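# Move the printer build plate flat onto the table

## Task

Remove the thin magnetic build plate from the heated bed of the 3-D printer and lay it flat, with the same face up, on the table surface under the printer. It must rest clear of both the printer and the printer's door. The printer must stay where it stands, and the other items beside and behind it must stay near where they were, the same way up. Everything must hold its place with no help from the robot at the end. Finally open the grippers and move the arms away.

## Robot and tools

Robot: two six-joint arms with parallel grippers, named left_arm and right_arm. Both bases face +x with no rotation. left_arm's base is at (0, +0.300, 0) m and right_arm's at (0, -0.300, 0) m. The names are labels only and do not match the left or right side of any camera image.

Scene frame: the origin is on the table top midway between the bases. +x points out across the table, +z points up, and +y is toward left_arm. All reported gripper positions are in metres in this frame, and orientations are quaternions in w, x, y, z order. A gripper's fingers point along its own +z axis and close along its own y axis. The reported end_effector_position is the spot between the finger pads, about 1 cm short of the tips. At long reach the reported hand position can be a little off.

execute_actions takes "actions", a list holding one item or nothing, plus an optional "pictures" flag.
- Empty list: commands nothing, returns the current state with camera pictures.
- Motion item: {"rows": [...], "steps": n}, n from 1 to 15 (default 15, and at least 9 in practice). A control step is 1/30 s. Each row is used for one step; if rows run out, the last row is held for the remaining steps. Pictures come only if "pictures": true.
- Wait item: {"steps": n}, no rows, n up to 300. It sends nothing new and returns after that many steps since the previous result; your reply time uses up part of that.
A refused call moves nothing.

Each row is one flat list of 14 numbers covering both arms, always all 14 even when one arm stays still: left_arm's waist, shoulder, elbow, wrist pitch, wrist yaw, wrist roll, gripper opening, then the same seven for right_arm. The six joint numbers are absolute target angles in radians, in the same form as the Joint positions line, not offsets. Stated ranges: waist -2.880 to 2.880, shoulder 0.000 to 3.142, elbow 0.000 to 3.019, wrist pitch -1.693 to 1.571, wrist yaw -1.571 to 1.571, wrist roll -2.094 to 2.094. A target more than 0.019 rad beyond a range end, and also further out than the joint's last reading, gets the call refused. Real ends may sit up to 0.019 rad either side of the stated ones; a joint asked past its real end stops there and the result may say "joint sent to its limit" (possibly about an earlier action). Absence of that line does not prove more travel is available.

The opening number is an absolute setting from -1 (closed) to +1 (fully open, a pad gap of 0.094 m). Between the extremes the fingers go to where grip_measured would read that value. To keep hold of something, command a value below the current grip_measured: roughly 0.03 under gives a firm grip, less gives a lighter one. Each finger pad pushes at most about 50 to 62 N, and less on sheets thinner than about 2 mm, which matters for the thin plate. Readings may be off by about 1 mm of gap, fixed per gripper.

Motion limits: each step, a joint's target is kept within a set distance of its measured angle (waist 0.264, shoulder 0.32, elbow 0.276, wrist pitch 0.33, wrist yaw 0.186, wrist roll 0.522 rad), and if the targets would move a gripper more than 70 mm from where it is, all of that arm's targets are pulled back toward the current angles. Large moves therefore take several calls. Between calls the arms keep heading toward the last row sent, until everything nearly stops or a step is HELD. Each result is taken 9 steps before its action finishes; those last steps run while you think, and thinking time passes in the simulation.

Result lines: a state line gives each gripper's position and quaternion; Joint positions and Joint velocities list each arm's six joints (rad, rad/s) then the finger gap (m, m/s); grip_measured gives the opening on the command scale. "joint command not followed" means a clearance check altered or blocked some joint targets while the rest of the row went through. HELD marks steps on which your row, wholly or partly, was not sent. MOTOR HOT appears from 85 °C; at 100 °C an OVER-TEMPERATURE FAULT drops that arm until it cools, so avoid holding loads for long.

Cameras: cam_high, cam_low, cam_left_wrist, cam_right_wrist, each 504x504, returned in that order with calibration (intrinsics K, distortion, T_world_to_cam). Wrist camera poses follow the arm joints.

zoom_image: {"camera": name, "region": [x0, y0, x1, y1]} in pixels of that camera's latest image, top-left origin, region at most 504 by 504. show_instructions (no arguments) shows the reference image pages. read_manual gives only licence texts. finished_scene {"scene": number} ends and grades the current scene, cannot be reversed, and reports success.

Cautions: never let the arms collide or press on each other; do not knock anything off the table; do not drag, tip or shove the printer or the neighbouring objects; avoid dropping, slipping, slamming or hard pushing. Random tugs on a held part or pushes on loose objects can happen. Before finishing, release the plate and pull both grippers clear so it rests by itself.

Each tool is called as name(argument=value, ...), one argument or row to a line, values as JSON.

Reference images:

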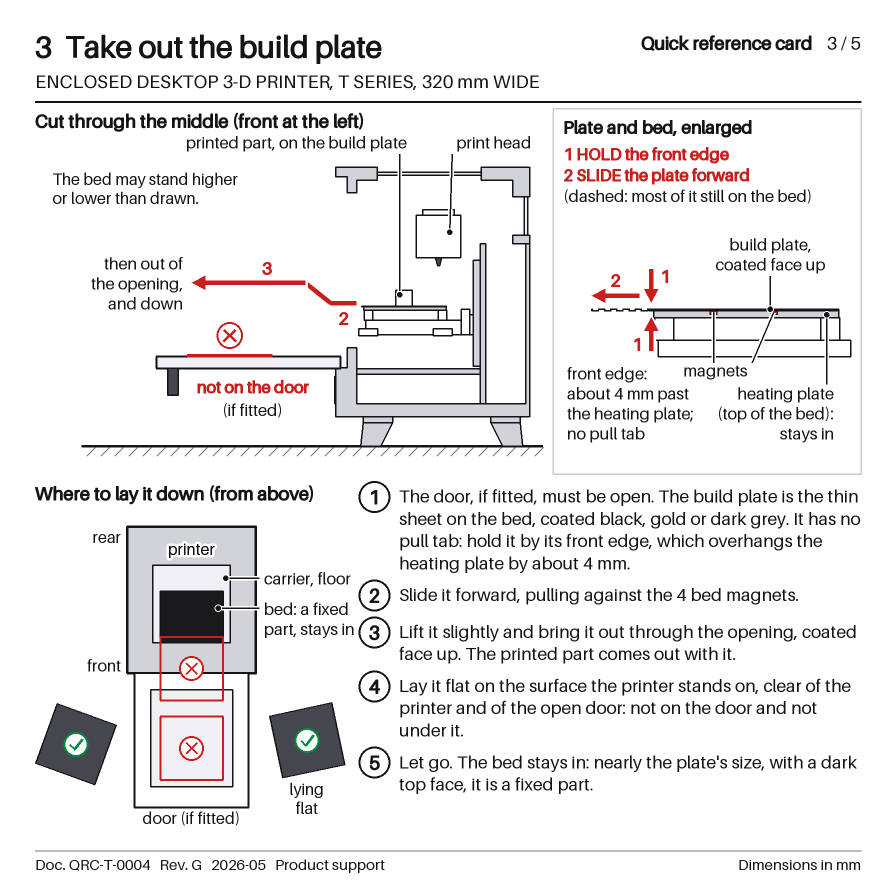

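## Session

execute_actions(
  actions=[],
)

Scene clock: 0.00 s of 4100.00 s.
left_arm: end_effector_position=(+0.5208, +0.3038, +0.4912) grip_measured=+1.000 end_effector_quat_wxyz=(+0.707, -0.004, +0.707, -0.006) | right_arm: end_effector_position=(+0.5163, -0.3074, +0.4839) grip_measured=+1.000 end_effector_quat_wxyz=(+0.700, +0.007, +0.714, -0.001)
Joint positions: left_arm=[ 0.014  1.051  1.046  0.006  0.017 -0.015  0.094] | right_arm=[-0.015  1.039  1.032 -0.011 -0.003  0.008  0.094]
Joint velocities: left_arm=[-0.005  0.005  0.002 -0.002  0.007  0.022  0.   ] | right_arm=[-0.015 -0.005 -0.007 -0.002  0.022 -0.081  0.   ]
Motor temperatures (°C, as the motors report them): left_arm=[27 26 26 27 28 27] | right_arm=[25 25 25 27 27 29]

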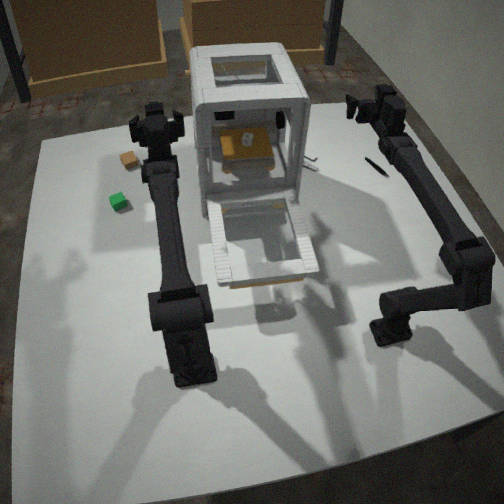

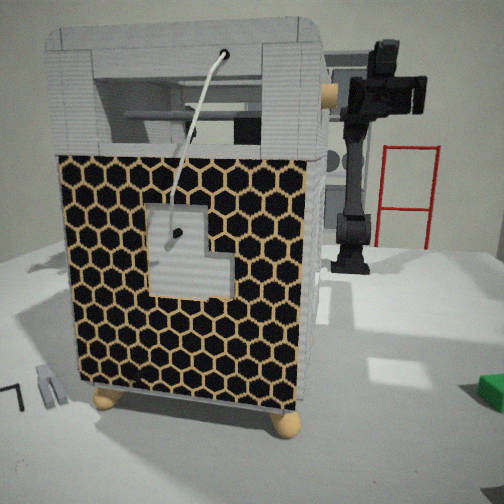

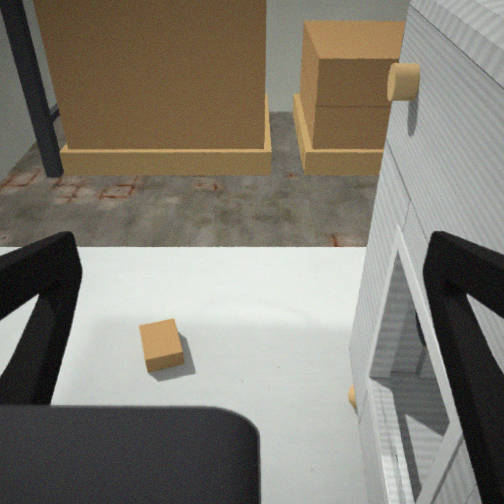

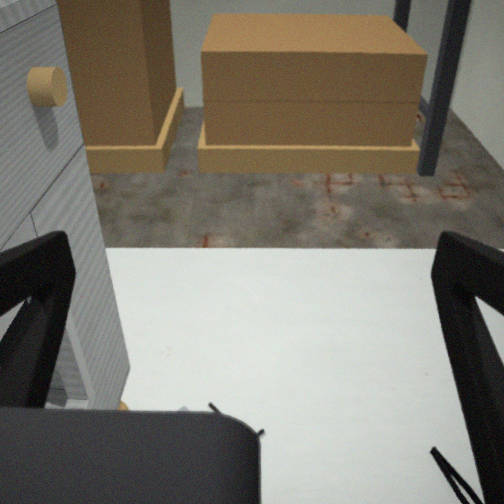

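zoom_image(
  camera="cam_high",
  region=[180, 40, 330, 190],
)

zoom_image(
  camera="cam_high",
  region=[180, 150, 340, 310],
)

Region (180, 40, 330, 190) of cam_high's 504x504 image, scaled by 3.360, with more detail than that image has.

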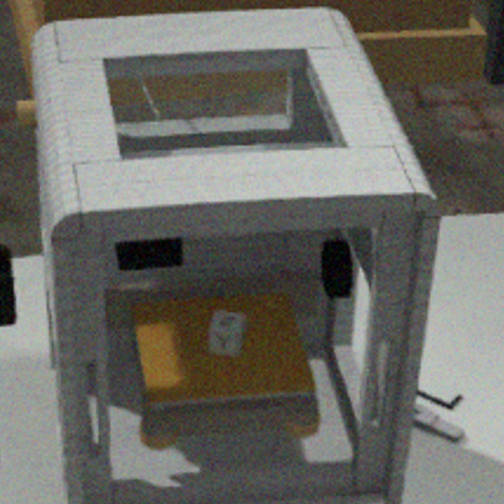

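Region (180, 150, 340, 310) of cam_high's 504x504 image, scaled by 3.150, with more detail than that image has.

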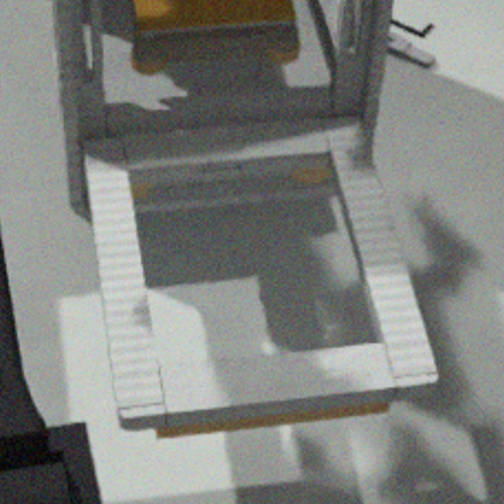

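execute_actions(
  actions=[
    {"rows": [[-0.1, 0.79, 0.56, 0.23, -0.1, 0, 0.2, -0.015, 1.039, 1.032, -0.011, -0.003, 0.008, 1]], "steps": 15},
  ],
)

Scene clock: 17.60 s of 4100.00 s.
left_arm: end_effector_position=(+0.4401, +0.2807, +0.4149) grip_measured=+0.203 end_effector_quat_wxyz=(+0.722, -0.011, +0.692, -0.002) | right_arm: end_effector_position=(+0.5163, -0.3074, +0.4839) grip_measured=+1.000 end_effector_quat_wxyz=(+0.700, +0.007, +0.714, -0.001)
Joint positions: left_arm=[-0.078  0.831  0.696  0.177 -0.091 -0.014  0.057] | right_arm=[-0.015  1.039  1.032 -0.011 -0.003  0.008  0.094]
Joint velocities: left_arm=[-0.425 -1.099 -1.824  0.432 -0.125 -0.007 -0.002] | right_arm=[ 0.005 -0.005 -0.017  0.007 -0.066  0.007  0.   ]
Motor temperatures (°C, as the motors report them): left_arm=[27 27 30 28 28 27] | right_arm=[25 25 30 27 27 29]
Steps of this call (steps 1 to 90: nothing new was sent; then 14.40 s passed at rest; steps 91 to 96: the first 6 steps of this action). Readings (joint positions):
91: left_arm=[0.007 1.040 1.023 0.037 -0.023 -0.015] | right_arm=[-0.015 1.039 1.032 -0.011 -0.003 0.008]
92: left_arm=[-0.006 1.010 0.970 0.089 -0.056 -0.015] | right_arm=[-0.015 1.039 1.032 -0.011 -0.003 0.008]
94: left_arm=[-0.044 0.918 0.831 0.148 -0.083 -0.015] | right_arm=[-0.015 1.039 1.032 -0.011 -0.003 0.008]
96: the state above

execute_actions(
  actions=[
    {"rows": [[-0.16, 0.81, 0.565, 0.245, -0.15, 0, 0.2, -0.015, 1.039, 1.032, -0.011, -0.003, 0.008, 1], [-0.22, 0.83, 0.57, 0.26, -0.21, 0, 0.2, -0.015, 1.039, 1.032, -0.011, -0.003, 0.008, 1], [-0.28, 0.85, 0.578, 0.275, -0.26, 0, 0.2, -0.015, 1.039, 1.032, -0.011, -0.003, 0.008, 1], [-0.34, 0.88, 0.586, 0.295, -0.32, 0, 0.2, -0.015, 1.039, 1.032, -0.011, -0.003, 0.008, 1], [-0.40, 0.91, 0.595, 0.315, -0.37, 0, 0.2, -0.015, 1.039, 1.032, -0.011, -0.003, 0.008, 1], [-0.46, 0.94, 0.604, 0.335, -0.43, 0, 0.2, -0.015, 1.039, 1.032, -0.011, -0.003, 0.008, 1], [-0.52, 0.97, 0.613, 0.355, -0.48, 0, 0.2, -0.015, 1.039, 1.032, -0.011, -0.003, 0.008, 1], [-0.58, 1.0, 0.622, 0.378, -0.54, 0, 0.2, -0.015, 1.039, 1.032, -0.011, -0.003, 0.008, 1], [-0.64, 1.03, 0.631, 0.40, -0.59, 0, 0.2, -0.015, 1.039, 1.032, -0.011, -0.003, 0.008, 1], [-0.70, 1.06, 0.64, 0.42, -0.65, 0, 0.2, -0.015, 1.039, 1.032, -0.011, -0.003, 0.008, 1], [-0.75, 1.085, 0.648, 0.438, -0.70, 0, 0.2, -0.015, 1.039, 1.032, -0.011, -0.003, 0.008, 1], [-0.79, 1.105, 0.654, 0.452, -0.74, 0, 0.2, -0.015, 1.039, 1.032, -0.011, -0.003, 0.008, 1], [-0.822, 1.125, 0.66, 0.465, -0.767, 0, 0.2, -0.015, 1.039, 1.032, -0.011, -0.003, 0.008, 1]], "steps": 15},
  ],
)

execute_actions(
  actions=[
    {"steps": 25},
  ],
  pictures=true,
)

Scene clock: 18.67 s of 4100.00 s.
left_arm: end_effector_position=(+0.4189, +0.2272, +0.3310) grip_measured=+0.202 end_effector_quat_wxyz=(+0.693, -0.020, +0.721, +0.022) | right_arm: end_effector_position=(+0.5163, -0.3074, +0.4839) grip_measured=+1.000 end_effector_quat_wxyz=(+0.700, +0.007, +0.714, -0.001)
Joint positions: left_arm=[-0.322  0.854  0.535  0.276 -0.381 -0.012  0.056] | right_arm=[-0.015  1.039  1.032 -0.011 -0.003  0.008  0.094]
Joint velocities: left_arm=[-1.939  0.806  0.217  0.505 -1.297  0.051 -0.001] | right_arm=[-0.005 -0.005 -0.002 -0.007 -0.066  0.007  0.   ]
Motor temperatures (°C, as the motors report them): left_arm=[27 27 30 28 28 27] | right_arm=[25 25 30 27 27 29]
Steps of this call (steps 1 to 9: the last 9 steps of your previous action; steps 10 to 26: the robot went on to your last target; steps 27 to 32: the first 6 steps of this action). Readings (joint positions):
27: left_arm=[-0.107 0.785 0.523 0.207 -0.123 -0.012] | right_arm=[-0.015 1.039 1.032 -0.011 -0.003 0.008]
28: left_arm=[-0.124 0.789 0.523 0.215 -0.171 -0.012] | right_arm=[-0.015 1.039 1.032 -0.011 -0.003 0.008]
30: left_arm=[-0.201 0.809 0.525 0.242 -0.278 -0.012] | right_arm=[-0.015 1.039 1.032 -0.011 -0.003 0.008]
32: the state above

Scene clock: 19.50 s of 4100.00 s.
left_arm: end_effector_position=(+0.3935, +0.0489, +0.2973) grip_measured=+0.202 end_effector_quat_wxyz=(+0.687, +0.037, +0.726, -0.005) | right_arm: end_effector_position=(+0.5163, -0.3074, +0.4839) grip_measured=+1.000 end_effector_quat_wxyz=(+0.700, +0.007, +0.714, -0.001)
Joint positions: left_arm=[-0.825  1.131  0.613  0.441 -0.766 -0.01   0.056] | right_arm=[-0.015  1.039  1.032 -0.011 -0.003  0.008  0.094]
Joint velocities: left_arm=[-0.005 -0.005 -0.012  0.007  0.022  0.007 -0.002] | right_arm=[-0.005 -0.024 -0.002 -0.007 -0.037 -0.022  0.   ]
Motor temperatures (°C, as the motors report them): left_arm=[27 27 31 28 28 27] | right_arm=[25 25 30 27 27 29]
Kept back: nothing.
Steps of this call (steps 1 to 9: the last 9 steps of your previous action; steps 10 to 25: the robot went on to your last target). Readings (joint positions):
1: left_arm=[-0.388 0.883 0.543 0.293 -0.432 -0.012] | right_arm=[-0.015 1.039 1.032 -0.011 -0.003 0.008]
2: left_arm=[-0.455 0.915 0.552 0.312 -0.486 -0.012] | right_arm=[-0.015 1.039 1.032 -0.011 -0.003 0.008]
4: left_arm=[-0.584 0.985 0.572 0.352 -0.597 -0.012] | right_arm=[-0.015 1.039 1.032 -0.011 -0.003 0.008]
8: left_arm=[-0.801 1.104 0.607 0.421 -0.750 -0.011] | right_arm=[-0.015 1.039 1.032 -0.011 -0.003 0.008]
25: the state above
camera_calibration (this result's frames):
cam_left_wrist: T_world_to_cam=[[-0.0487074, -0.998178, -0.0356087, 0.0773524], [-0.629695, 0.0583613, -0.774647, 0.477759], [0.775314, -0.0153084, -0.631391, 0.00778329], [0, 0, 0, 1]] pos_world=[0.298576, 0.0494479, 0.377763]

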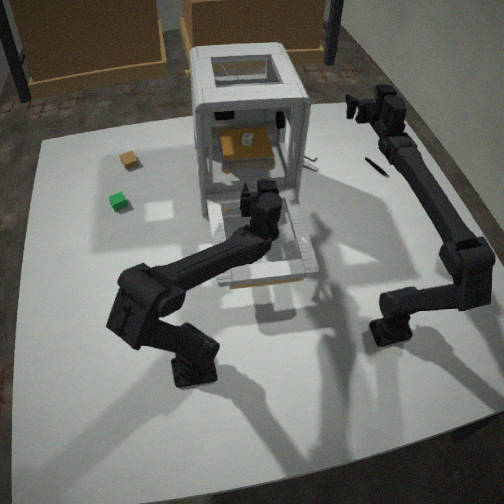

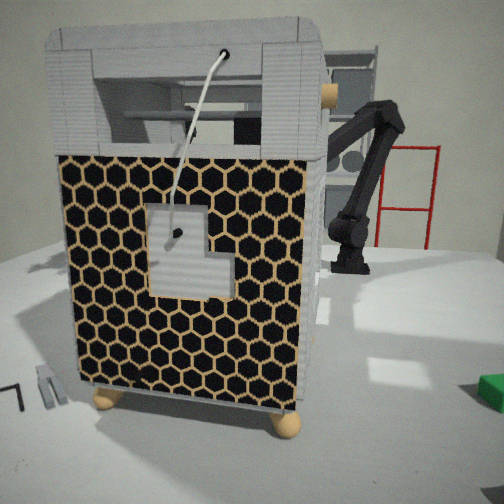

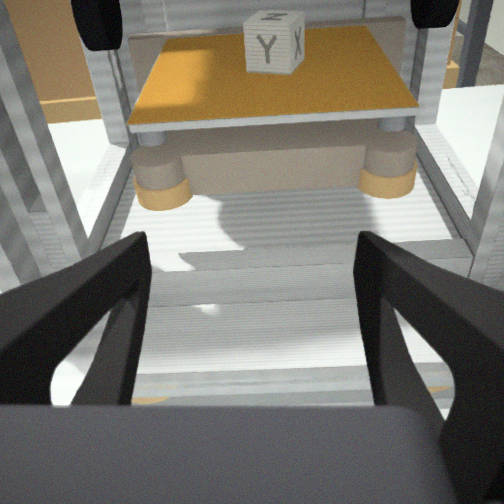

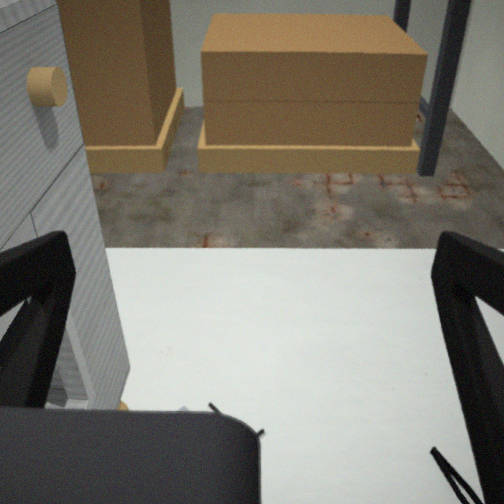

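zoom_image(
  camera="cam_left_wrist",
  region=[110, 0, 440, 220],
)

zoom_image(
  camera="cam_left_wrist",
  region=[120, 90, 200, 170],
)

zoom_image(
  camera="cam_left_wrist",
  region=[360, 80, 440, 160],
)

Region (110, 0, 440, 220) of cam_left_wrist's 504x504 image, scaled by 1.527, with more detail than that image has.

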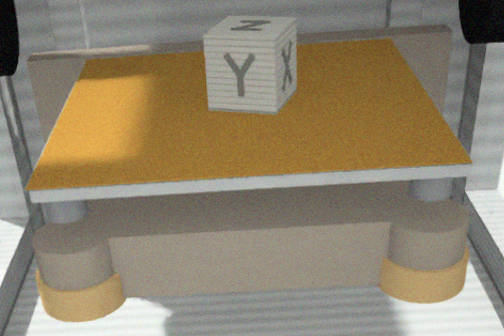

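Region (120, 90, 200, 170) of cam_left_wrist's 504x504 image, scaled by 6.300, with more detail than that image has.

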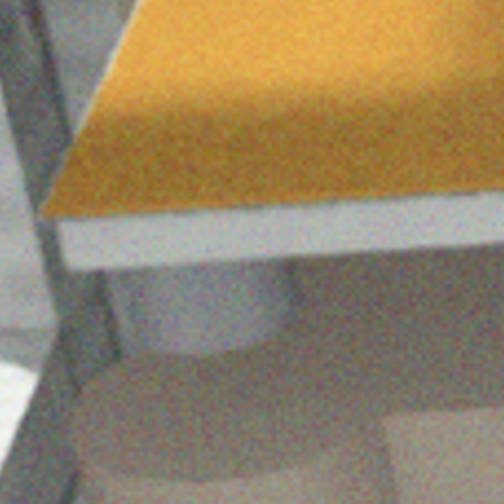

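Region (360, 80, 440, 160) of cam_left_wrist's 504x504 image, scaled by 6.300, with more detail than that image has.

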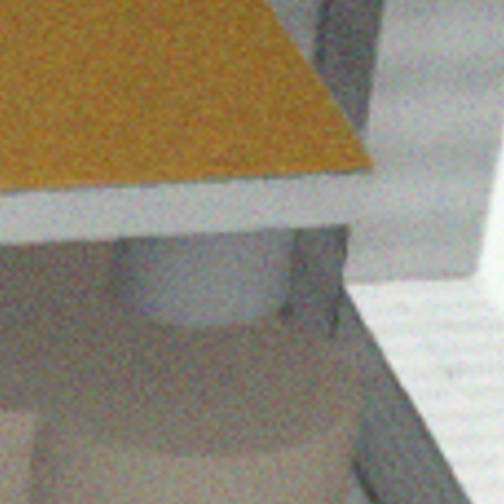

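execute_actions(
  actions=[
    {"rows": [[-0.819,1.131,0.663,0.470,-0.764,0.032,0.18,-0.015,1.039,1.032,-0.011,-0.003,0.008,1],[-0.815,1.141,0.667,0.478,-0.760,0.079,0.155,-0.015,1.039,1.032,-0.011,-0.003,0.008,1],[-0.809,1.154,0.672,0.489,-0.754,0.142,0.12,-0.015,1.039,1.032,-0.011,-0.003,0.008,1],[-0.802,1.170,0.679,0.502,-0.747,0.221,0.07,-0.015,1.039,1.032,-0.011,-0.003,0.008,1],[-0.793,1.189,0.687,0.518,-0.739,0.316,0.02,-0.015,1.039,1.032,-0.011,-0.003,0.008,1],[-0.785,1.208,0.695,0.534,-0.731,0.411,-0.03,-0.015,1.039,1.032,-0.011,-0.003,0.008,1],[-0.776,1.227,0.703,0.550,-0.722,0.506,-0.09,-0.015,1.039,1.032,-0.011,-0.003,0.008,1],[-0.768,1.247,0.711,0.566,-0.714,0.600,-0.14,-0.015,1.039,1.032,-0.011,-0.003,0.008,1],[-0.759,1.266,0.719,0.582,-0.705,0.695,-0.2,-0.015,1.039,1.032,-0.011,-0.003,0.008,1],[-0.750,1.285,0.727,0.598,-0.697,0.79,-0.25,-0.015,1.039,1.032,-0.011,-0.003,0.008,1]], "steps": 10},
  ],
)

execute_actions(
  actions=[
    {"rows": [[-0.742,1.304,0.734,0.615,-0.689,0.885,-0.3,-0.015,1.039,1.032,-0.011,-0.003,0.008,1],[-0.733,1.323,0.742,0.631,-0.680,0.98,-0.36,-0.015,1.039,1.032,-0.011,-0.003,0.008,1],[-0.725,1.343,0.750,0.647,-0.672,1.074,-0.41,-0.015,1.039,1.032,-0.011,-0.003,0.008,1],[-0.716,1.362,0.758,0.663,-0.663,1.169,-0.47,-0.015,1.039,1.032,-0.011,-0.003,0.008,1],[-0.708,1.381,0.766,0.679,-0.655,1.264,-0.52,-0.015,1.039,1.032,-0.011,-0.003,0.008,1],[-0.699,1.400,0.774,0.695,-0.647,1.359,-0.57,-0.015,1.039,1.032,-0.011,-0.003,0.008,1],[-0.692,1.416,0.781,0.708,-0.640,1.438,-0.62,-0.015,1.039,1.032,-0.011,-0.003,0.008,1],[-0.686,1.429,0.786,0.719,-0.634,1.501,-0.655,-0.015,1.039,1.032,-0.011,-0.003,0.008,1],[-0.682,1.439,0.790,0.727,-0.630,1.548,-0.68,-0.015,1.039,1.032,-0.011,-0.003,0.008,1],[-0.679,1.445,0.793,0.732,-0.627,1.58,-0.7,-0.015,1.039,1.032,-0.011,-0.003,0.008,1]], "steps": 10},
  ],
)

execute_actions(
  actions=[
    {"steps": 24},
  ],
  pictures=true,
)

Scene clock: 23.77 s of 4100.00 s.
left_arm: end_effector_position=(+0.3935, +0.0489, +0.2975) grip_measured=+0.189 end_effector_quat_wxyz=(+0.687, +0.038, +0.725, -0.004) | right_arm: end_effector_position=(+0.5163, -0.3074, +0.4839) grip_measured=+1.000 end_effector_quat_wxyz=(+0.700, +0.007, +0.714, -0.001)
Joint positions: left_arm=[-0.825  1.131  0.613  0.442 -0.766 -0.005  0.056] | right_arm=[-0.015  1.039  1.032 -0.011 -0.003  0.008  0.094]
Joint velocities: left_arm=[-0.005  0.005 -0.002  0.042 -0.022  0.212 -0.014] | right_arm=[-0.005 -0.015 -0.017 -0.012 -0.051 -0.066  0.   ]
Motor temperatures (°C, as the motors report them): left_arm=[27 27 31 28 28 27] | right_arm=[25 25 30 27 27 29]
Steps of this call (steps 1 to 15: the robot went on to your last target; steps 16 to 90: nothing new was sent; then 1.23 s passed at rest; step 91: the first step of this action). Readings (joint positions):
91: the state above

Scene clock: 24.10 s of 4100.00 s.
left_arm: end_effector_position=(+0.4309, +0.0382, +0.3051) grip_measured=-0.274 end_effector_quat_wxyz=(+0.688, +0.208, +0.677, +0.161) | right_arm: end_effector_position=(+0.5163, -0.3074, +0.4839) grip_measured=+1.000 end_effector_quat_wxyz=(+0.700, +0.007, +0.714, -0.001)
Joint positions: left_arm=[-0.766  1.242  0.676  0.563 -0.698  0.525  0.034] | right_arm=[-0.015  1.039  1.032 -0.011 -0.003  0.008  0.094]
Joint velocities: left_arm=[ 0.278  0.65   0.286  0.466  0.286  2.366 -0.048] | right_arm=[-0.005  0.005 -0.012 -0.007 -0.037 -0.022  0.   ]
Motor temperatures (°C, as the motors report them): left_arm=[27 27 31 28 28 27] | right_arm=[25 25 30 27 27 29]
Steps of this call (steps 1 to 9: the last 9 steps of your previous action; step 10: the first step of this action). Readings (joint positions):
10: the state above

Scene clock: 24.90 s of 4100.00 s.
left_arm: end_effector_position=(+0.4871, +0.0347, +0.2756) grip_measured=-0.698 end_effector_quat_wxyz=(+0.522, +0.503, +0.489, +0.484) | right_arm: end_effector_position=(+0.5163, -0.3074, +0.4839) grip_measured=+1.000 end_effector_quat_wxyz=(+0.700, +0.007, +0.714, -0.001)
Joint positions: left_arm=[-0.681  1.435  0.745  0.708 -0.629  1.558  0.014] | right_arm=[-0.015  1.039  1.032 -0.011 -0.003  0.008  0.094]
Joint velocities: left_arm=[-0.005 -0.015  0.012  0.017 -0.066  0.051 -0.002] | right_arm=[-0.015 -0.005  0.002  0.012  0.037 -0.037  0.   ]
Motor temperatures (°C, as the motors report them): left_arm=[27 27 31 28 28 27] | right_arm=[25 25 30 27 27 29]
Kept back: nothing.
Steps of this call (steps 1 to 9: the last 9 steps of your previous action; steps 10 to 24: the robot went on to your last target). Readings (joint positions):
1: left_arm=[-0.756 1.264 0.685 0.579 -0.689 0.609] | right_arm=[-0.015 1.039 1.032 -0.011 -0.003 0.008]
2: left_arm=[-0.747 1.285 0.693 0.594 -0.681 0.695] | right_arm=[-0.015 1.039 1.032 -0.011 -0.003 0.008]
4: left_arm=[-0.730 1.327 0.707 0.625 -0.664 0.873] | right_arm=[-0.015 1.039 1.032 -0.011 -0.003 0.008]
8: left_arm=[-0.698 1.400 0.731 0.680 -0.636 1.215] | right_arm=[-0.015 1.039 1.032 -0.011 -0.003 0.008]
24: the state above
camera_calibration (this result's frames):
cam_left_wrist: T_world_to_cam=[[0.0242683, -0.0336951, -0.999137, 0.263491], [-0.544476, 0.837751, -0.0414774, 0.250095], [0.838426, 0.545013, 0.00198463, -0.303533], [0, 0, 0, 1]] pos_world=[0.384266, -0.0352092, 0.274239]

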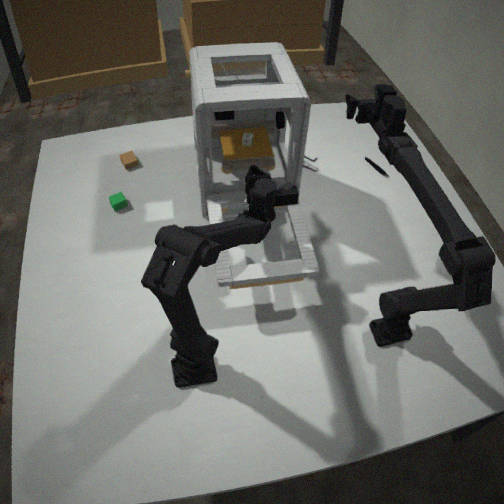

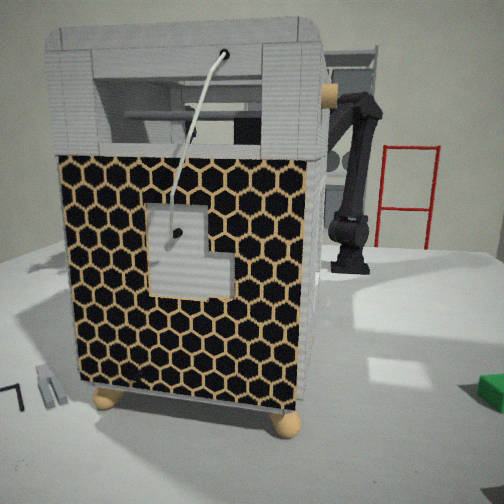

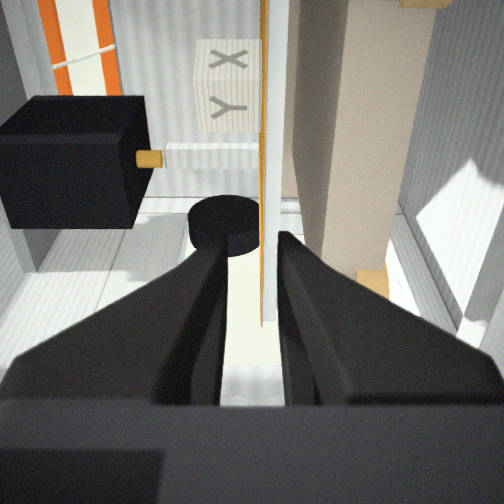

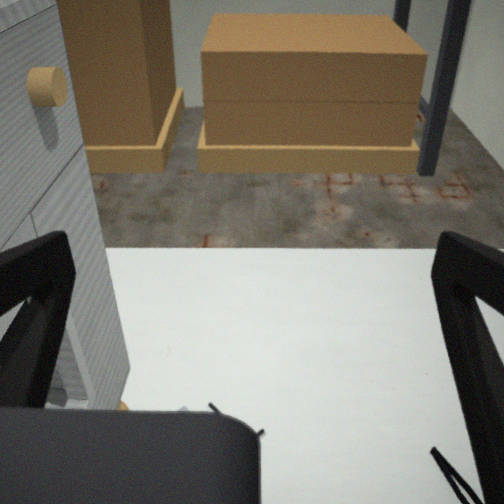

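zoom_image(
  camera="cam_left_wrist",
  region=[200, 0, 320, 120],
)

zoom_image(
  camera="cam_left_wrist",
  region=[200, 110, 320, 230],
)

zoom_image(
  camera="cam_left_wrist",
  region=[200, 220, 320, 340],
)

Region (200, 0, 320, 120) of cam_left_wrist's 504x504 image, scaled by 4.200, with more detail than that image has.

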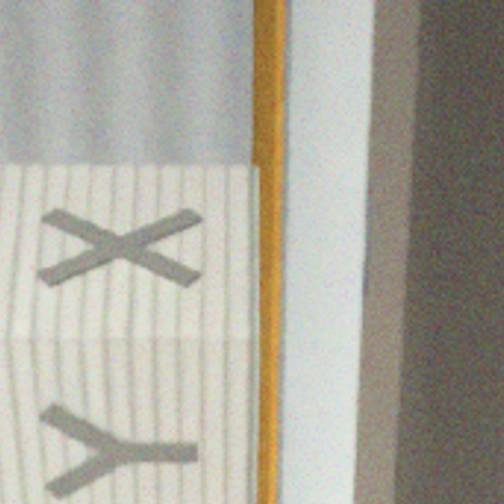

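Region (200, 110, 320, 230) of cam_left_wrist's 504x504 image, scaled by 4.200, with more detail than that image has.

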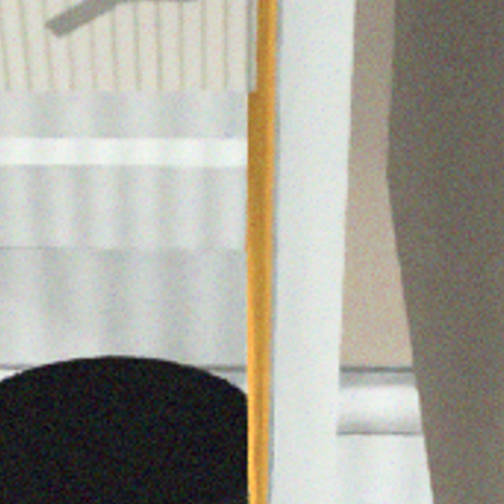

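Region (200, 220, 320, 340) of cam_left_wrist's 504x504 image, scaled by 4.200, with more detail than that image has.

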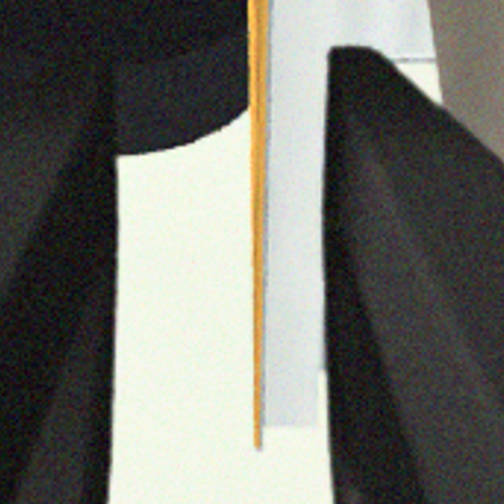

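execute_actions(
  actions=[
    {"rows": [[-0.676,1.450,0.797,0.733,-0.624,1.58,-0.7,-0.015,1.039,1.032,-0.011,-0.003,0.008,1],[-0.672,1.457,0.803,0.733,-0.619,1.58,-0.7,-0.015,1.039,1.032,-0.011,-0.003,0.008,1],[-0.667,1.466,0.811,0.734,-0.614,1.58,-0.7,-0.015,1.039,1.032,-0.011,-0.003,0.008,1],[-0.662,1.475,0.819,0.735,-0.608,1.58,-0.7,-0.015,1.039,1.032,-0.011,-0.003,0.008,1],[-0.656,1.484,0.827,0.736,-0.602,1.58,-0.7,-0.015,1.039,1.032,-0.011,-0.003,0.008,1],[-0.651,1.493,0.835,0.738,-0.597,1.58,-0.7,-0.015,1.039,1.032,-0.011,-0.003,0.008,1],[-0.646,1.502,0.843,0.739,-0.591,1.58,-0.7,-0.015,1.039,1.032,-0.011,-0.003,0.008,1],[-0.642,1.509,0.849,0.740,-0.587,1.58,-0.7,-0.015,1.039,1.032,-0.011,-0.003,0.008,1],[-0.6386,1.5139,0.8538,0.7401,-0.5836,1.58,-0.7,-0.015,1.039,1.032,-0.011,-0.003,0.008,1]], "steps": 12},
  ],
)

execute_actions(
  actions=[
    {"steps": 22},
  ],
  pictures=true,
)

Scene clock: 28.63 s of 4100.00 s.
left_arm: end_effector_position=(+0.4878, +0.0330, +0.2765) grip_measured=-0.698 end_effector_quat_wxyz=(+0.523, +0.507, +0.484, +0.485) | right_arm: end_effector_position=(+0.5163, -0.3074, +0.4839) grip_measured=+1.000 end_effector_quat_wxyz=(+0.700, +0.007, +0.714, -0.001)
Joint positions: left_arm=[-0.681  1.435  0.747  0.708 -0.62   1.568  0.014] | right_arm=[-0.015  1.039  1.032 -0.011 -0.003  0.008  0.094]
Joint velocities: left_arm=[0.015 0.044 0.11  0.002 0.168 0.007 0.001] | right_arm=[-0.015 -0.005 -0.007 -0.017 -0.11  -0.051  0.   ]
Motor temperatures (°C, as the motors report them): left_arm=[27 27 31 28 28 27] | right_arm=[25 26 30 27 27 29]
Steps of this call (steps 1 to 30: the robot went on to your last target; steps 31 to 90: nothing new was sent; then 0.63 s passed at rest; steps 91 to 93: the first 3 steps of this action). Readings (joint positions):
91: left_arm=[-0.681 1.435 0.745 0.708 -0.628 1.567] | right_arm=[-0.015 1.039 1.032 -0.011 -0.003 0.008]
92: left_arm=[-0.681 1.435 0.746 0.708 -0.624 1.567] | right_arm=[-0.015 1.039 1.032 -0.011 -0.003 0.008]
93: the state above

Scene clock: 29.37 s of 4100.00 s.
left_arm: end_effector_position=(+0.5169, +0.0326, +0.2802) grip_measured=-0.698 end_effector_quat_wxyz=(+0.526, +0.501, +0.485, +0.487) | right_arm: end_effector_position=(+0.5163, -0.3074, +0.4839) grip_measured=+1.000 end_effector_quat_wxyz=(+0.700, +0.007, +0.714, -0.001)
Joint positions: left_arm=[-0.64   1.493  0.812  0.716 -0.585  1.568  0.014] | right_arm=[-0.015  1.039  1.032 -0.011 -0.003  0.008  0.094]
Joint velocities: left_arm=[-0.005  0.005 -0.007 -0.002  0.037  0.051  0.   ] | right_arm=[-0.005 -0.005  0.002  0.017 -0.022 -0.051  0.   ]
Motor temperatures (°C, as the motors report them): left_arm=[27 27 31 28 28 27] | right_arm=[25 26 30 27 27 29]
Kept back: nothing.
Steps of this call (steps 1 to 9: the last 9 steps of your previous action; steps 10 to 22: the robot went on to your last target). Readings (joint positions):
1: left_arm=[-0.679 1.437 0.751 0.708 -0.615 1.568] | right_arm=[-0.015 1.039 1.032 -0.011 -0.003 0.008]
2: left_arm=[-0.677 1.442 0.758 0.709 -0.609 1.568] | right_arm=[-0.015 1.039 1.032 -0.011 -0.003 0.008]
4: left_arm=[-0.668 1.455 0.776 0.713 -0.598 1.568] | right_arm=[-0.015 1.039 1.032 -0.011 -0.003 0.008]
8: left_arm=[-0.647 1.487 0.810 0.716 -0.586 1.568] | right_arm=[-0.015 1.039 1.032 -0.011 -0.003 0.008]
22: the state above
camera_calibration (this result's frames):
cam_left_wrist: T_world_to_cam=[[0.0386497, -0.0332632, -0.998699, 0.259727], [-0.541455, 0.839306, -0.0489087, 0.26871], [0.839841, 0.542641, 0.0144284, -0.33154], [0, 0, 0, 1]] pos_world=[0.413897, -0.0369832, 0.277315]

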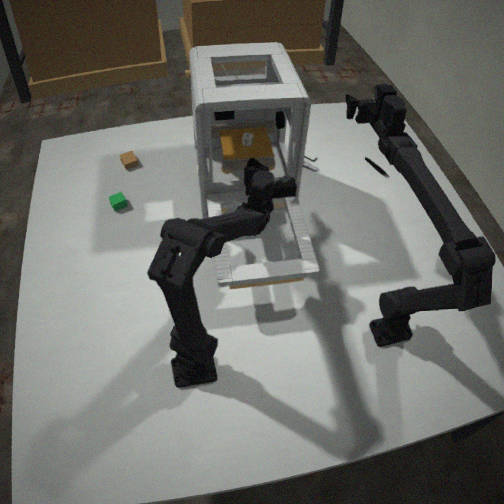

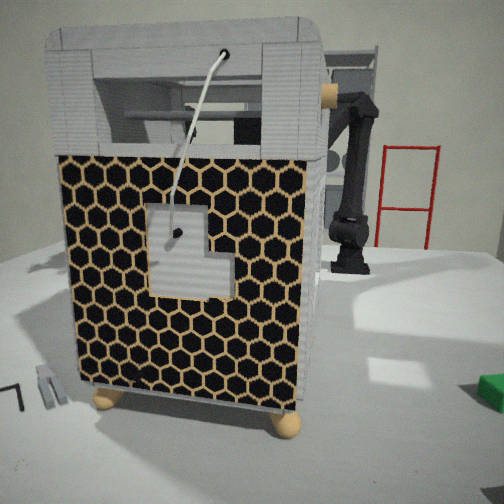

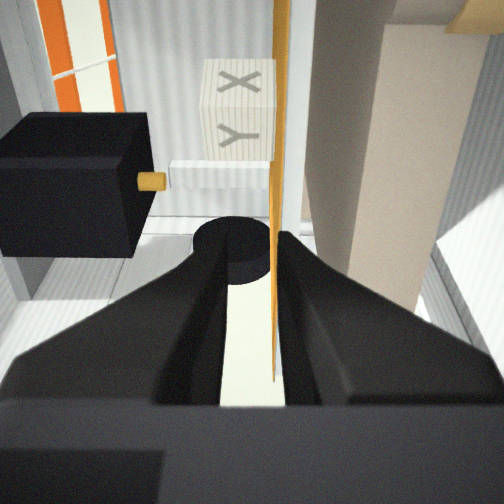

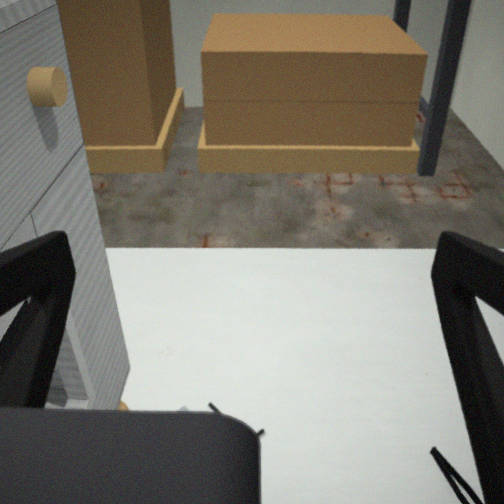

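execute_actions(
  actions=[
    {"rows": [[-0.6386,1.518,0.8538,0.7401,-0.5836,1.57,-0.7,-0.015,1.039,1.032,-0.011,-0.003,0.008,1],[-0.6386,1.522,0.8538,0.7401,-0.5836,1.56,-0.7,-0.015,1.039,1.032,-0.011,-0.003,0.008,1],[-0.6386,1.526,0.8538,0.7401,-0.5836,1.55,-0.7,-0.015,1.039,1.032,-0.011,-0.003,0.008,1],[-0.6386,1.530,0.8538,0.7401,-0.5836,1.546,-0.7,-0.015,1.039,1.032,-0.011,-0.003,0.008,1]], "steps": 10},
  ],
)

execute_actions(
  actions=[
    {"steps": 22},
  ],
  pictures=true,
)

Scene clock: 30.17 s of 4100.00 s.
left_arm: end_effector_position=(+0.5169, +0.0326, +0.2802) grip_measured=-0.698 end_effector_quat_wxyz=(+0.526, +0.501, +0.485, +0.487) | right_arm: end_effector_position=(+0.5163, -0.3074, +0.4839) grip_measured=+1.000 end_effector_quat_wxyz=(+0.700, +0.007, +0.714, -0.001)
Joint positions: left_arm=[-0.64   1.493  0.812  0.716 -0.585  1.568  0.014] | right_arm=[-0.015  1.039  1.032 -0.011 -0.003  0.008  0.094]
Joint velocities: left_arm=[ 0.005 -0.005 -0.002 -0.012 -0.007 -0.007 -0.001] | right_arm=[-0.005 -0.005  0.007 -0.012 -0.051 -0.007  0.   ]
Motor temperatures (°C, as the motors report them): left_arm=[27 27 31 28 28 27] | right_arm=[25 26 30 27 27 29]
Steps of this call (steps 1 to 15: the robot went on to your last target; steps 16 to 23: nothing new was sent; step 24: the first step of this action). Readings (joint positions):
24: the state above

Scene clock: 30.90 s of 4100.00 s.
left_arm: end_effector_position=(+0.5184, +0.0315, +0.2732) grip_measured=-0.698 end_effector_quat_wxyz=(+0.524, +0.503, +0.488, +0.484) | right_arm: end_effector_position=(+0.5163, -0.3074, +0.4839) grip_measured=+1.000 end_effector_quat_wxyz=(+0.700, +0.007, +0.714, -0.001)
Joint positions: left_arm=[-0.64   1.506  0.812  0.716 -0.585  1.559  0.014] | right_arm=[-0.015  1.039  1.032 -0.011 -0.003  0.008  0.094]
Joint velocities: left_arm=[-0.005 -0.005  0.002 -0.007  0.037 -0.007  0.001] | right_arm=[-0.005 -0.015 -0.022 -0.012 -0.037  0.037  0.   ]
Motor temperatures (°C, as the motors report them): left_arm=[27 27 32 28 28 27] | right_arm=[25 26 30 27 27 29]
Kept back: nothing.
Steps of this call (steps 1 to 9: the last 9 steps of your previous action; steps 10 to 22: the robot went on to your last target). Readings (joint positions):
1: left_arm=[-0.640 1.494 0.812 0.716 -0.585 1.568] | right_arm=[-0.015 1.039 1.032 -0.011 -0.003 0.008]
2: left_arm=[-0.640 1.494 0.812 0.716 -0.585 1.567] | right_arm=[-0.015 1.039 1.032 -0.011 -0.003 0.008]
4: left_arm=[-0.640 1.497 0.812 0.716 -0.585 1.564] | right_arm=[-0.015 1.039 1.032 -0.011 -0.003 0.008]
8: left_arm=[-0.640 1.504 0.812 0.716 -0.585 1.561] | right_arm=[-0.015 1.039 1.032 -0.011 -0.003 0.008]
22: the state above
camera_calibration (this result's frames):
cam_left_wrist: T_world_to_cam=[[0.028059, -0.034885, -0.998997, 0.258301], [-0.541767, 0.839349, -0.0445268, 0.269054], [0.84006, 0.542473, 0.00465174, -0.329519], [0, 0, 0, 1]] pos_world=[0.415333, -0.0380636, 0.271555]

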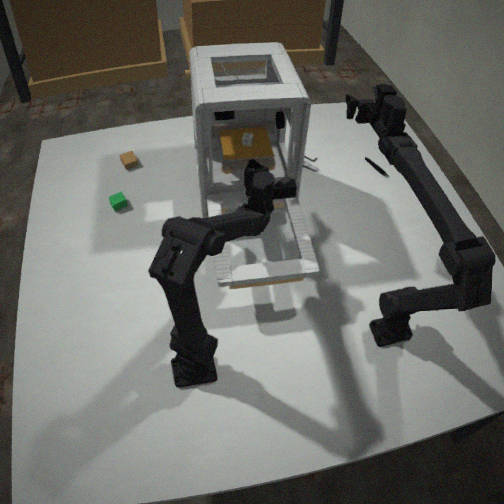

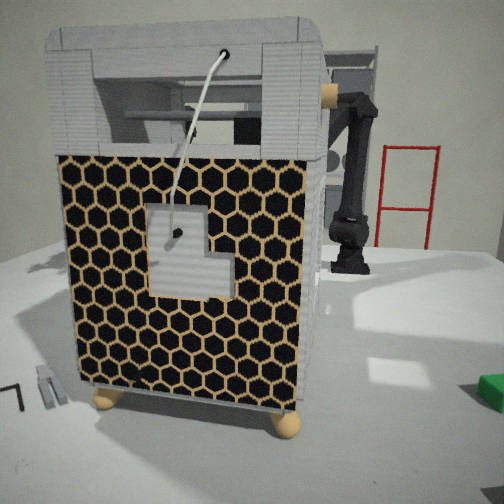

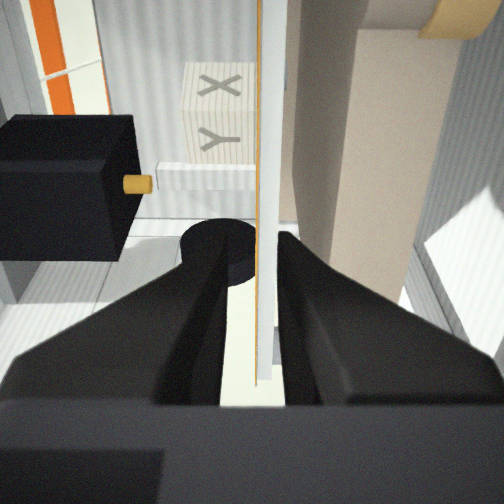

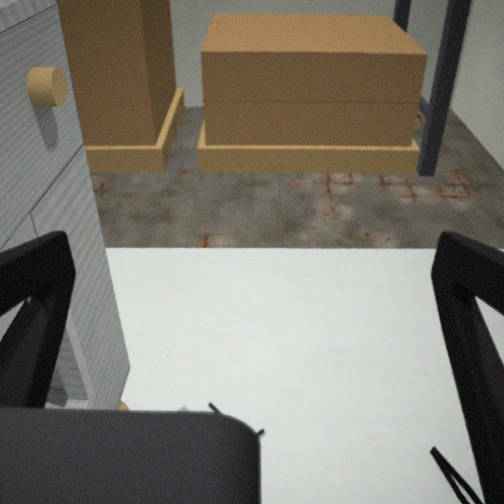

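zoom_image(
  camera="cam_left_wrist",
  region=[200, 160, 320, 280],
)

zoom_image(
  camera="cam_left_wrist",
  region=[200, 290, 320, 410],
)

zoom_image(
  camera="cam_left_wrist",
  region=[200, 0, 320, 120],
)

Region (200, 160, 320, 280) of cam_left_wrist's 504x504 image, scaled by 4.200, with more detail than that image has.

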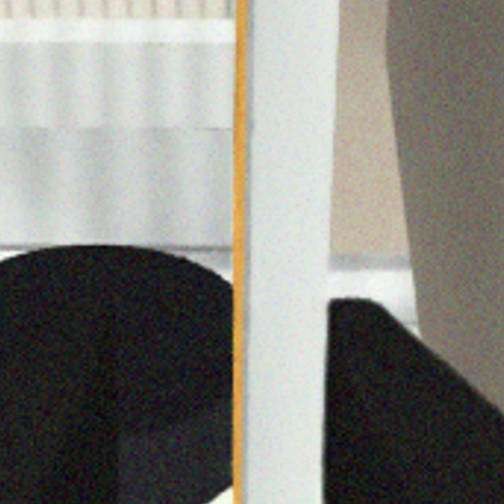

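Region (200, 290, 320, 410) of cam_left_wrist's 504x504 image, scaled by 4.200, with more detail than that image has.

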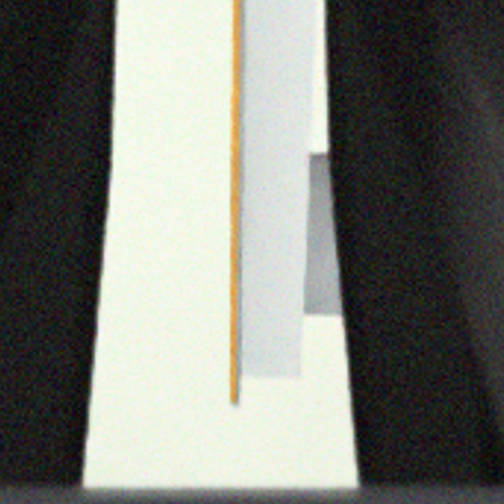

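Region (200, 0, 320, 120) of cam_left_wrist's 504x504 image, scaled by 4.200, with more detail than that image has.

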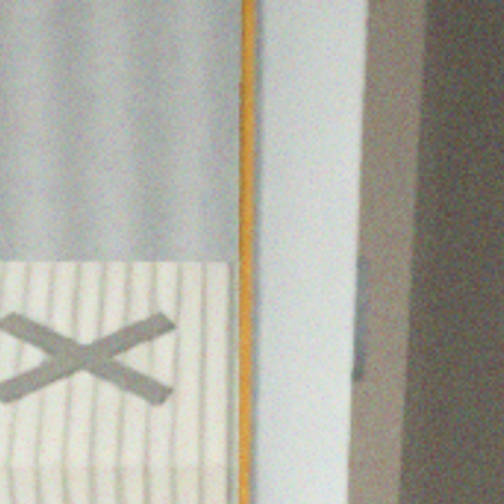

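execute_actions(
  actions=[
    {"rows": [[-0.637,1.533,0.857,0.739,-0.582,1.546,-0.73,-0.015,1.039,1.032,-0.011,-0.003,0.008,1],[-0.635,1.536,0.861,0.738,-0.580,1.546,-0.76,-0.015,1.039,1.032,-0.011,-0.003,0.008,1],[-0.633,1.539,0.865,0.7375,-0.578,1.546,-0.79,-0.015,1.039,1.032,-0.011,-0.003,0.008,1],[-0.631,1.542,0.868,0.737,-0.576,1.546,-0.82,-0.015,1.039,1.032,-0.011,-0.003,0.008,1],[-0.629,1.545,0.872,0.736,-0.574,1.546,-0.85,-0.015,1.039,1.032,-0.011,-0.003,0.008,1],[-0.627,1.548,0.876,0.735,-0.572,1.546,-0.85,-0.015,1.039,1.032,-0.011,-0.003,0.008,1],[-0.6255,1.551,0.879,0.734,-0.5705,1.546,-0.85,-0.015,1.039,1.032,-0.011,-0.003,0.008,1],[-0.624,1.5541,0.8825,0.7335,-0.569,1.546,-0.85,-0.015,1.039,1.032,-0.011,-0.003,0.008,1]], "steps": 12},
  ],
)

execute_actions(
  actions=[
    {"steps": 22},
  ],
  pictures=true,
)

Scene clock: 33.67 s of 4100.00 s.
left_arm: end_effector_position=(+0.5185, +0.0308, +0.2730) grip_measured=-0.774 end_effector_quat_wxyz=(+0.525, +0.504, +0.487, +0.483) | right_arm: end_effector_position=(+0.5163, -0.3074, +0.4839) grip_measured=+1.000 end_effector_quat_wxyz=(+0.700, +0.007, +0.714, -0.001)
Joint positions: left_arm=[-0.64   1.507  0.812  0.716 -0.582  1.558  0.011] | right_arm=[-0.015  1.039  1.032 -0.011 -0.003  0.008  0.094]
Joint velocities: left_arm=[-0.005  0.024  0.012 -0.007 -0.007  0.007 -0.028] | right_arm=[ 0.005 -0.005 -0.002 -0.007 -0.007  0.051  0.   ]
Motor temperatures (°C, as the motors report them): left_arm=[27 27 32 28 28 27] | right_arm=[25 26 30 27 27 29]
Steps of this call (steps 1 to 15: the robot went on to your last target; steps 16 to 80: nothing new was sent; steps 81 to 83: the first 3 steps of this action). Readings (joint positions):
81: left_arm=[-0.640 1.506 0.812 0.716 -0.585 1.558] | right_arm=[-0.015 1.039 1.032 -0.011 -0.003 0.008]
82: left_arm=[-0.640 1.506 0.812 0.716 -0.584 1.558] | right_arm=[-0.015 1.039 1.032 -0.011 -0.003 0.008]
83: the state above

Scene clock: 34.40 s of 4100.00 s.
left_arm: end_effector_position=(+0.5280, +0.0291, +0.2719) grip_measured=-0.848 end_effector_quat_wxyz=(+0.525, +0.504, +0.487, +0.483) | right_arm: end_effector_position=(+0.5163, -0.3074, +0.4839) grip_measured=+1.000 end_effector_quat_wxyz=(+0.700, +0.007, +0.714, -0.001)
Joint positions: left_arm=[-0.631  1.529  0.835  0.716 -0.571  1.558  0.007] | right_arm=[-0.015  1.039  1.032 -0.011 -0.003  0.008  0.094]
Joint velocities: left_arm=[-0.005 -0.015 -0.017 -0.007  0.037 -0.081 -0.   ] | right_arm=[-0.024 -0.015 -0.017 -0.007  0.007 -0.007  0.   ]
Motor temperatures (°C, as the motors report them): left_arm=[27 27 32 28 28 27] | right_arm=[25 26 30 27 27 29]
Kept back: nothing.
Steps of this call (steps 1 to 9: the last 9 steps of your previous action; steps 10 to 22: the robot went on to your last target). Readings (joint positions):
1: left_arm=[-0.640 1.508 0.813 0.716 -0.580 1.558] | right_arm=[-0.015 1.039 1.032 -0.011 -0.003 0.008]
2: left_arm=[-0.640 1.510 0.815 0.716 -0.578 1.558] | right_arm=[-0.015 1.039 1.032 -0.011 -0.003 0.008]
4: left_arm=[-0.639 1.516 0.822 0.716 -0.574 1.558] | right_arm=[-0.015 1.039 1.032 -0.011 -0.003 0.008]
8: left_arm=[-0.633 1.528 0.834 0.716 -0.571 1.558] | right_arm=[-0.015 1.039 1.032 -0.011 -0.003 0.008]
22: the state above
camera_calibration (this result's frames):
cam_left_wrist: T_world_to_cam=[[0.0277696, -0.0349049, -0.999005, 0.256825], [-0.538243, 0.841621, -0.0443677, 0.274292], [0.842332, 0.53894, 0.00458417, -0.337336], [0, 0, 0, 1]] pos_world=[0.424653, -0.0400818, 0.270285]

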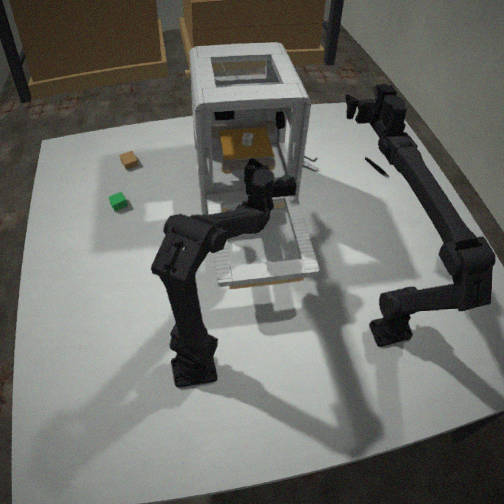

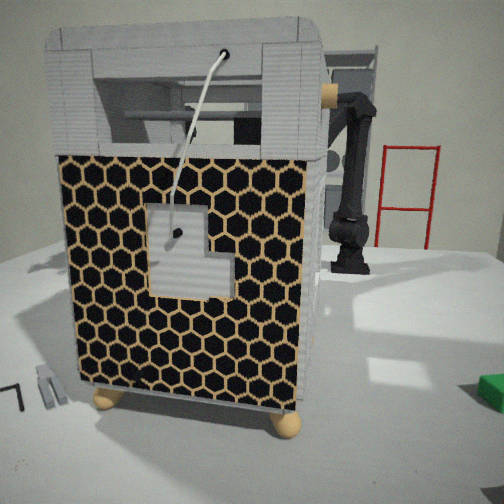

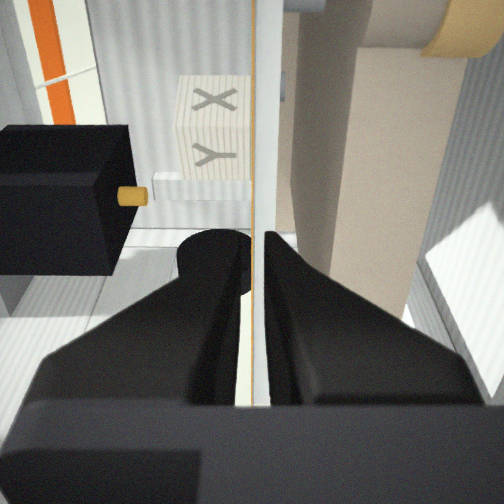

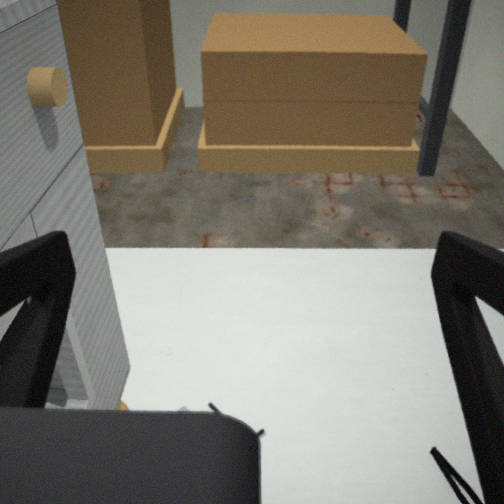

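zoom_image(
  camera="cam_left_wrist",
  region=[210, 190, 300, 310],
)

zoom_image(
  camera="cam_high",
  region=[215, 125, 295, 205],
)

Region (210, 190, 300, 310) of cam_left_wrist's 504x504 image, scaled by 4.200, with more detail than that image has; it fills the left 378 columns of this view, and the rest is white.

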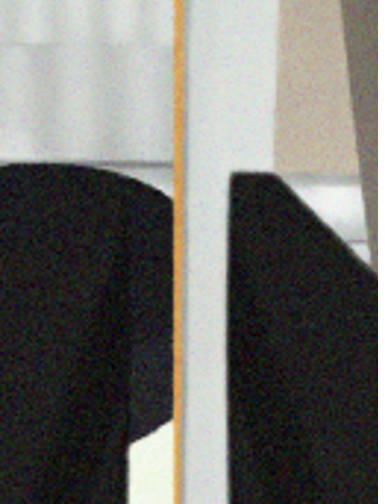

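Region (215, 125, 295, 205) of cam_high's 504x504 image, scaled by 6.300, with more detail than that image has.

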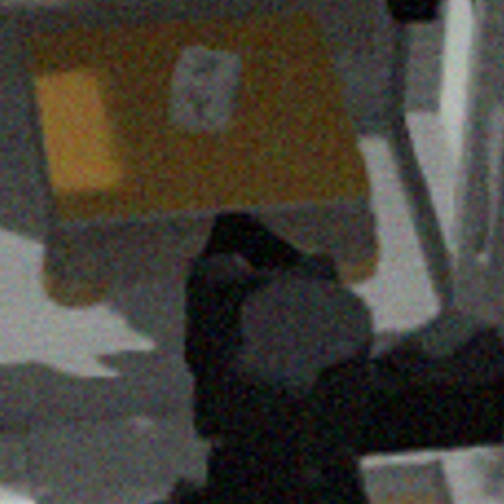

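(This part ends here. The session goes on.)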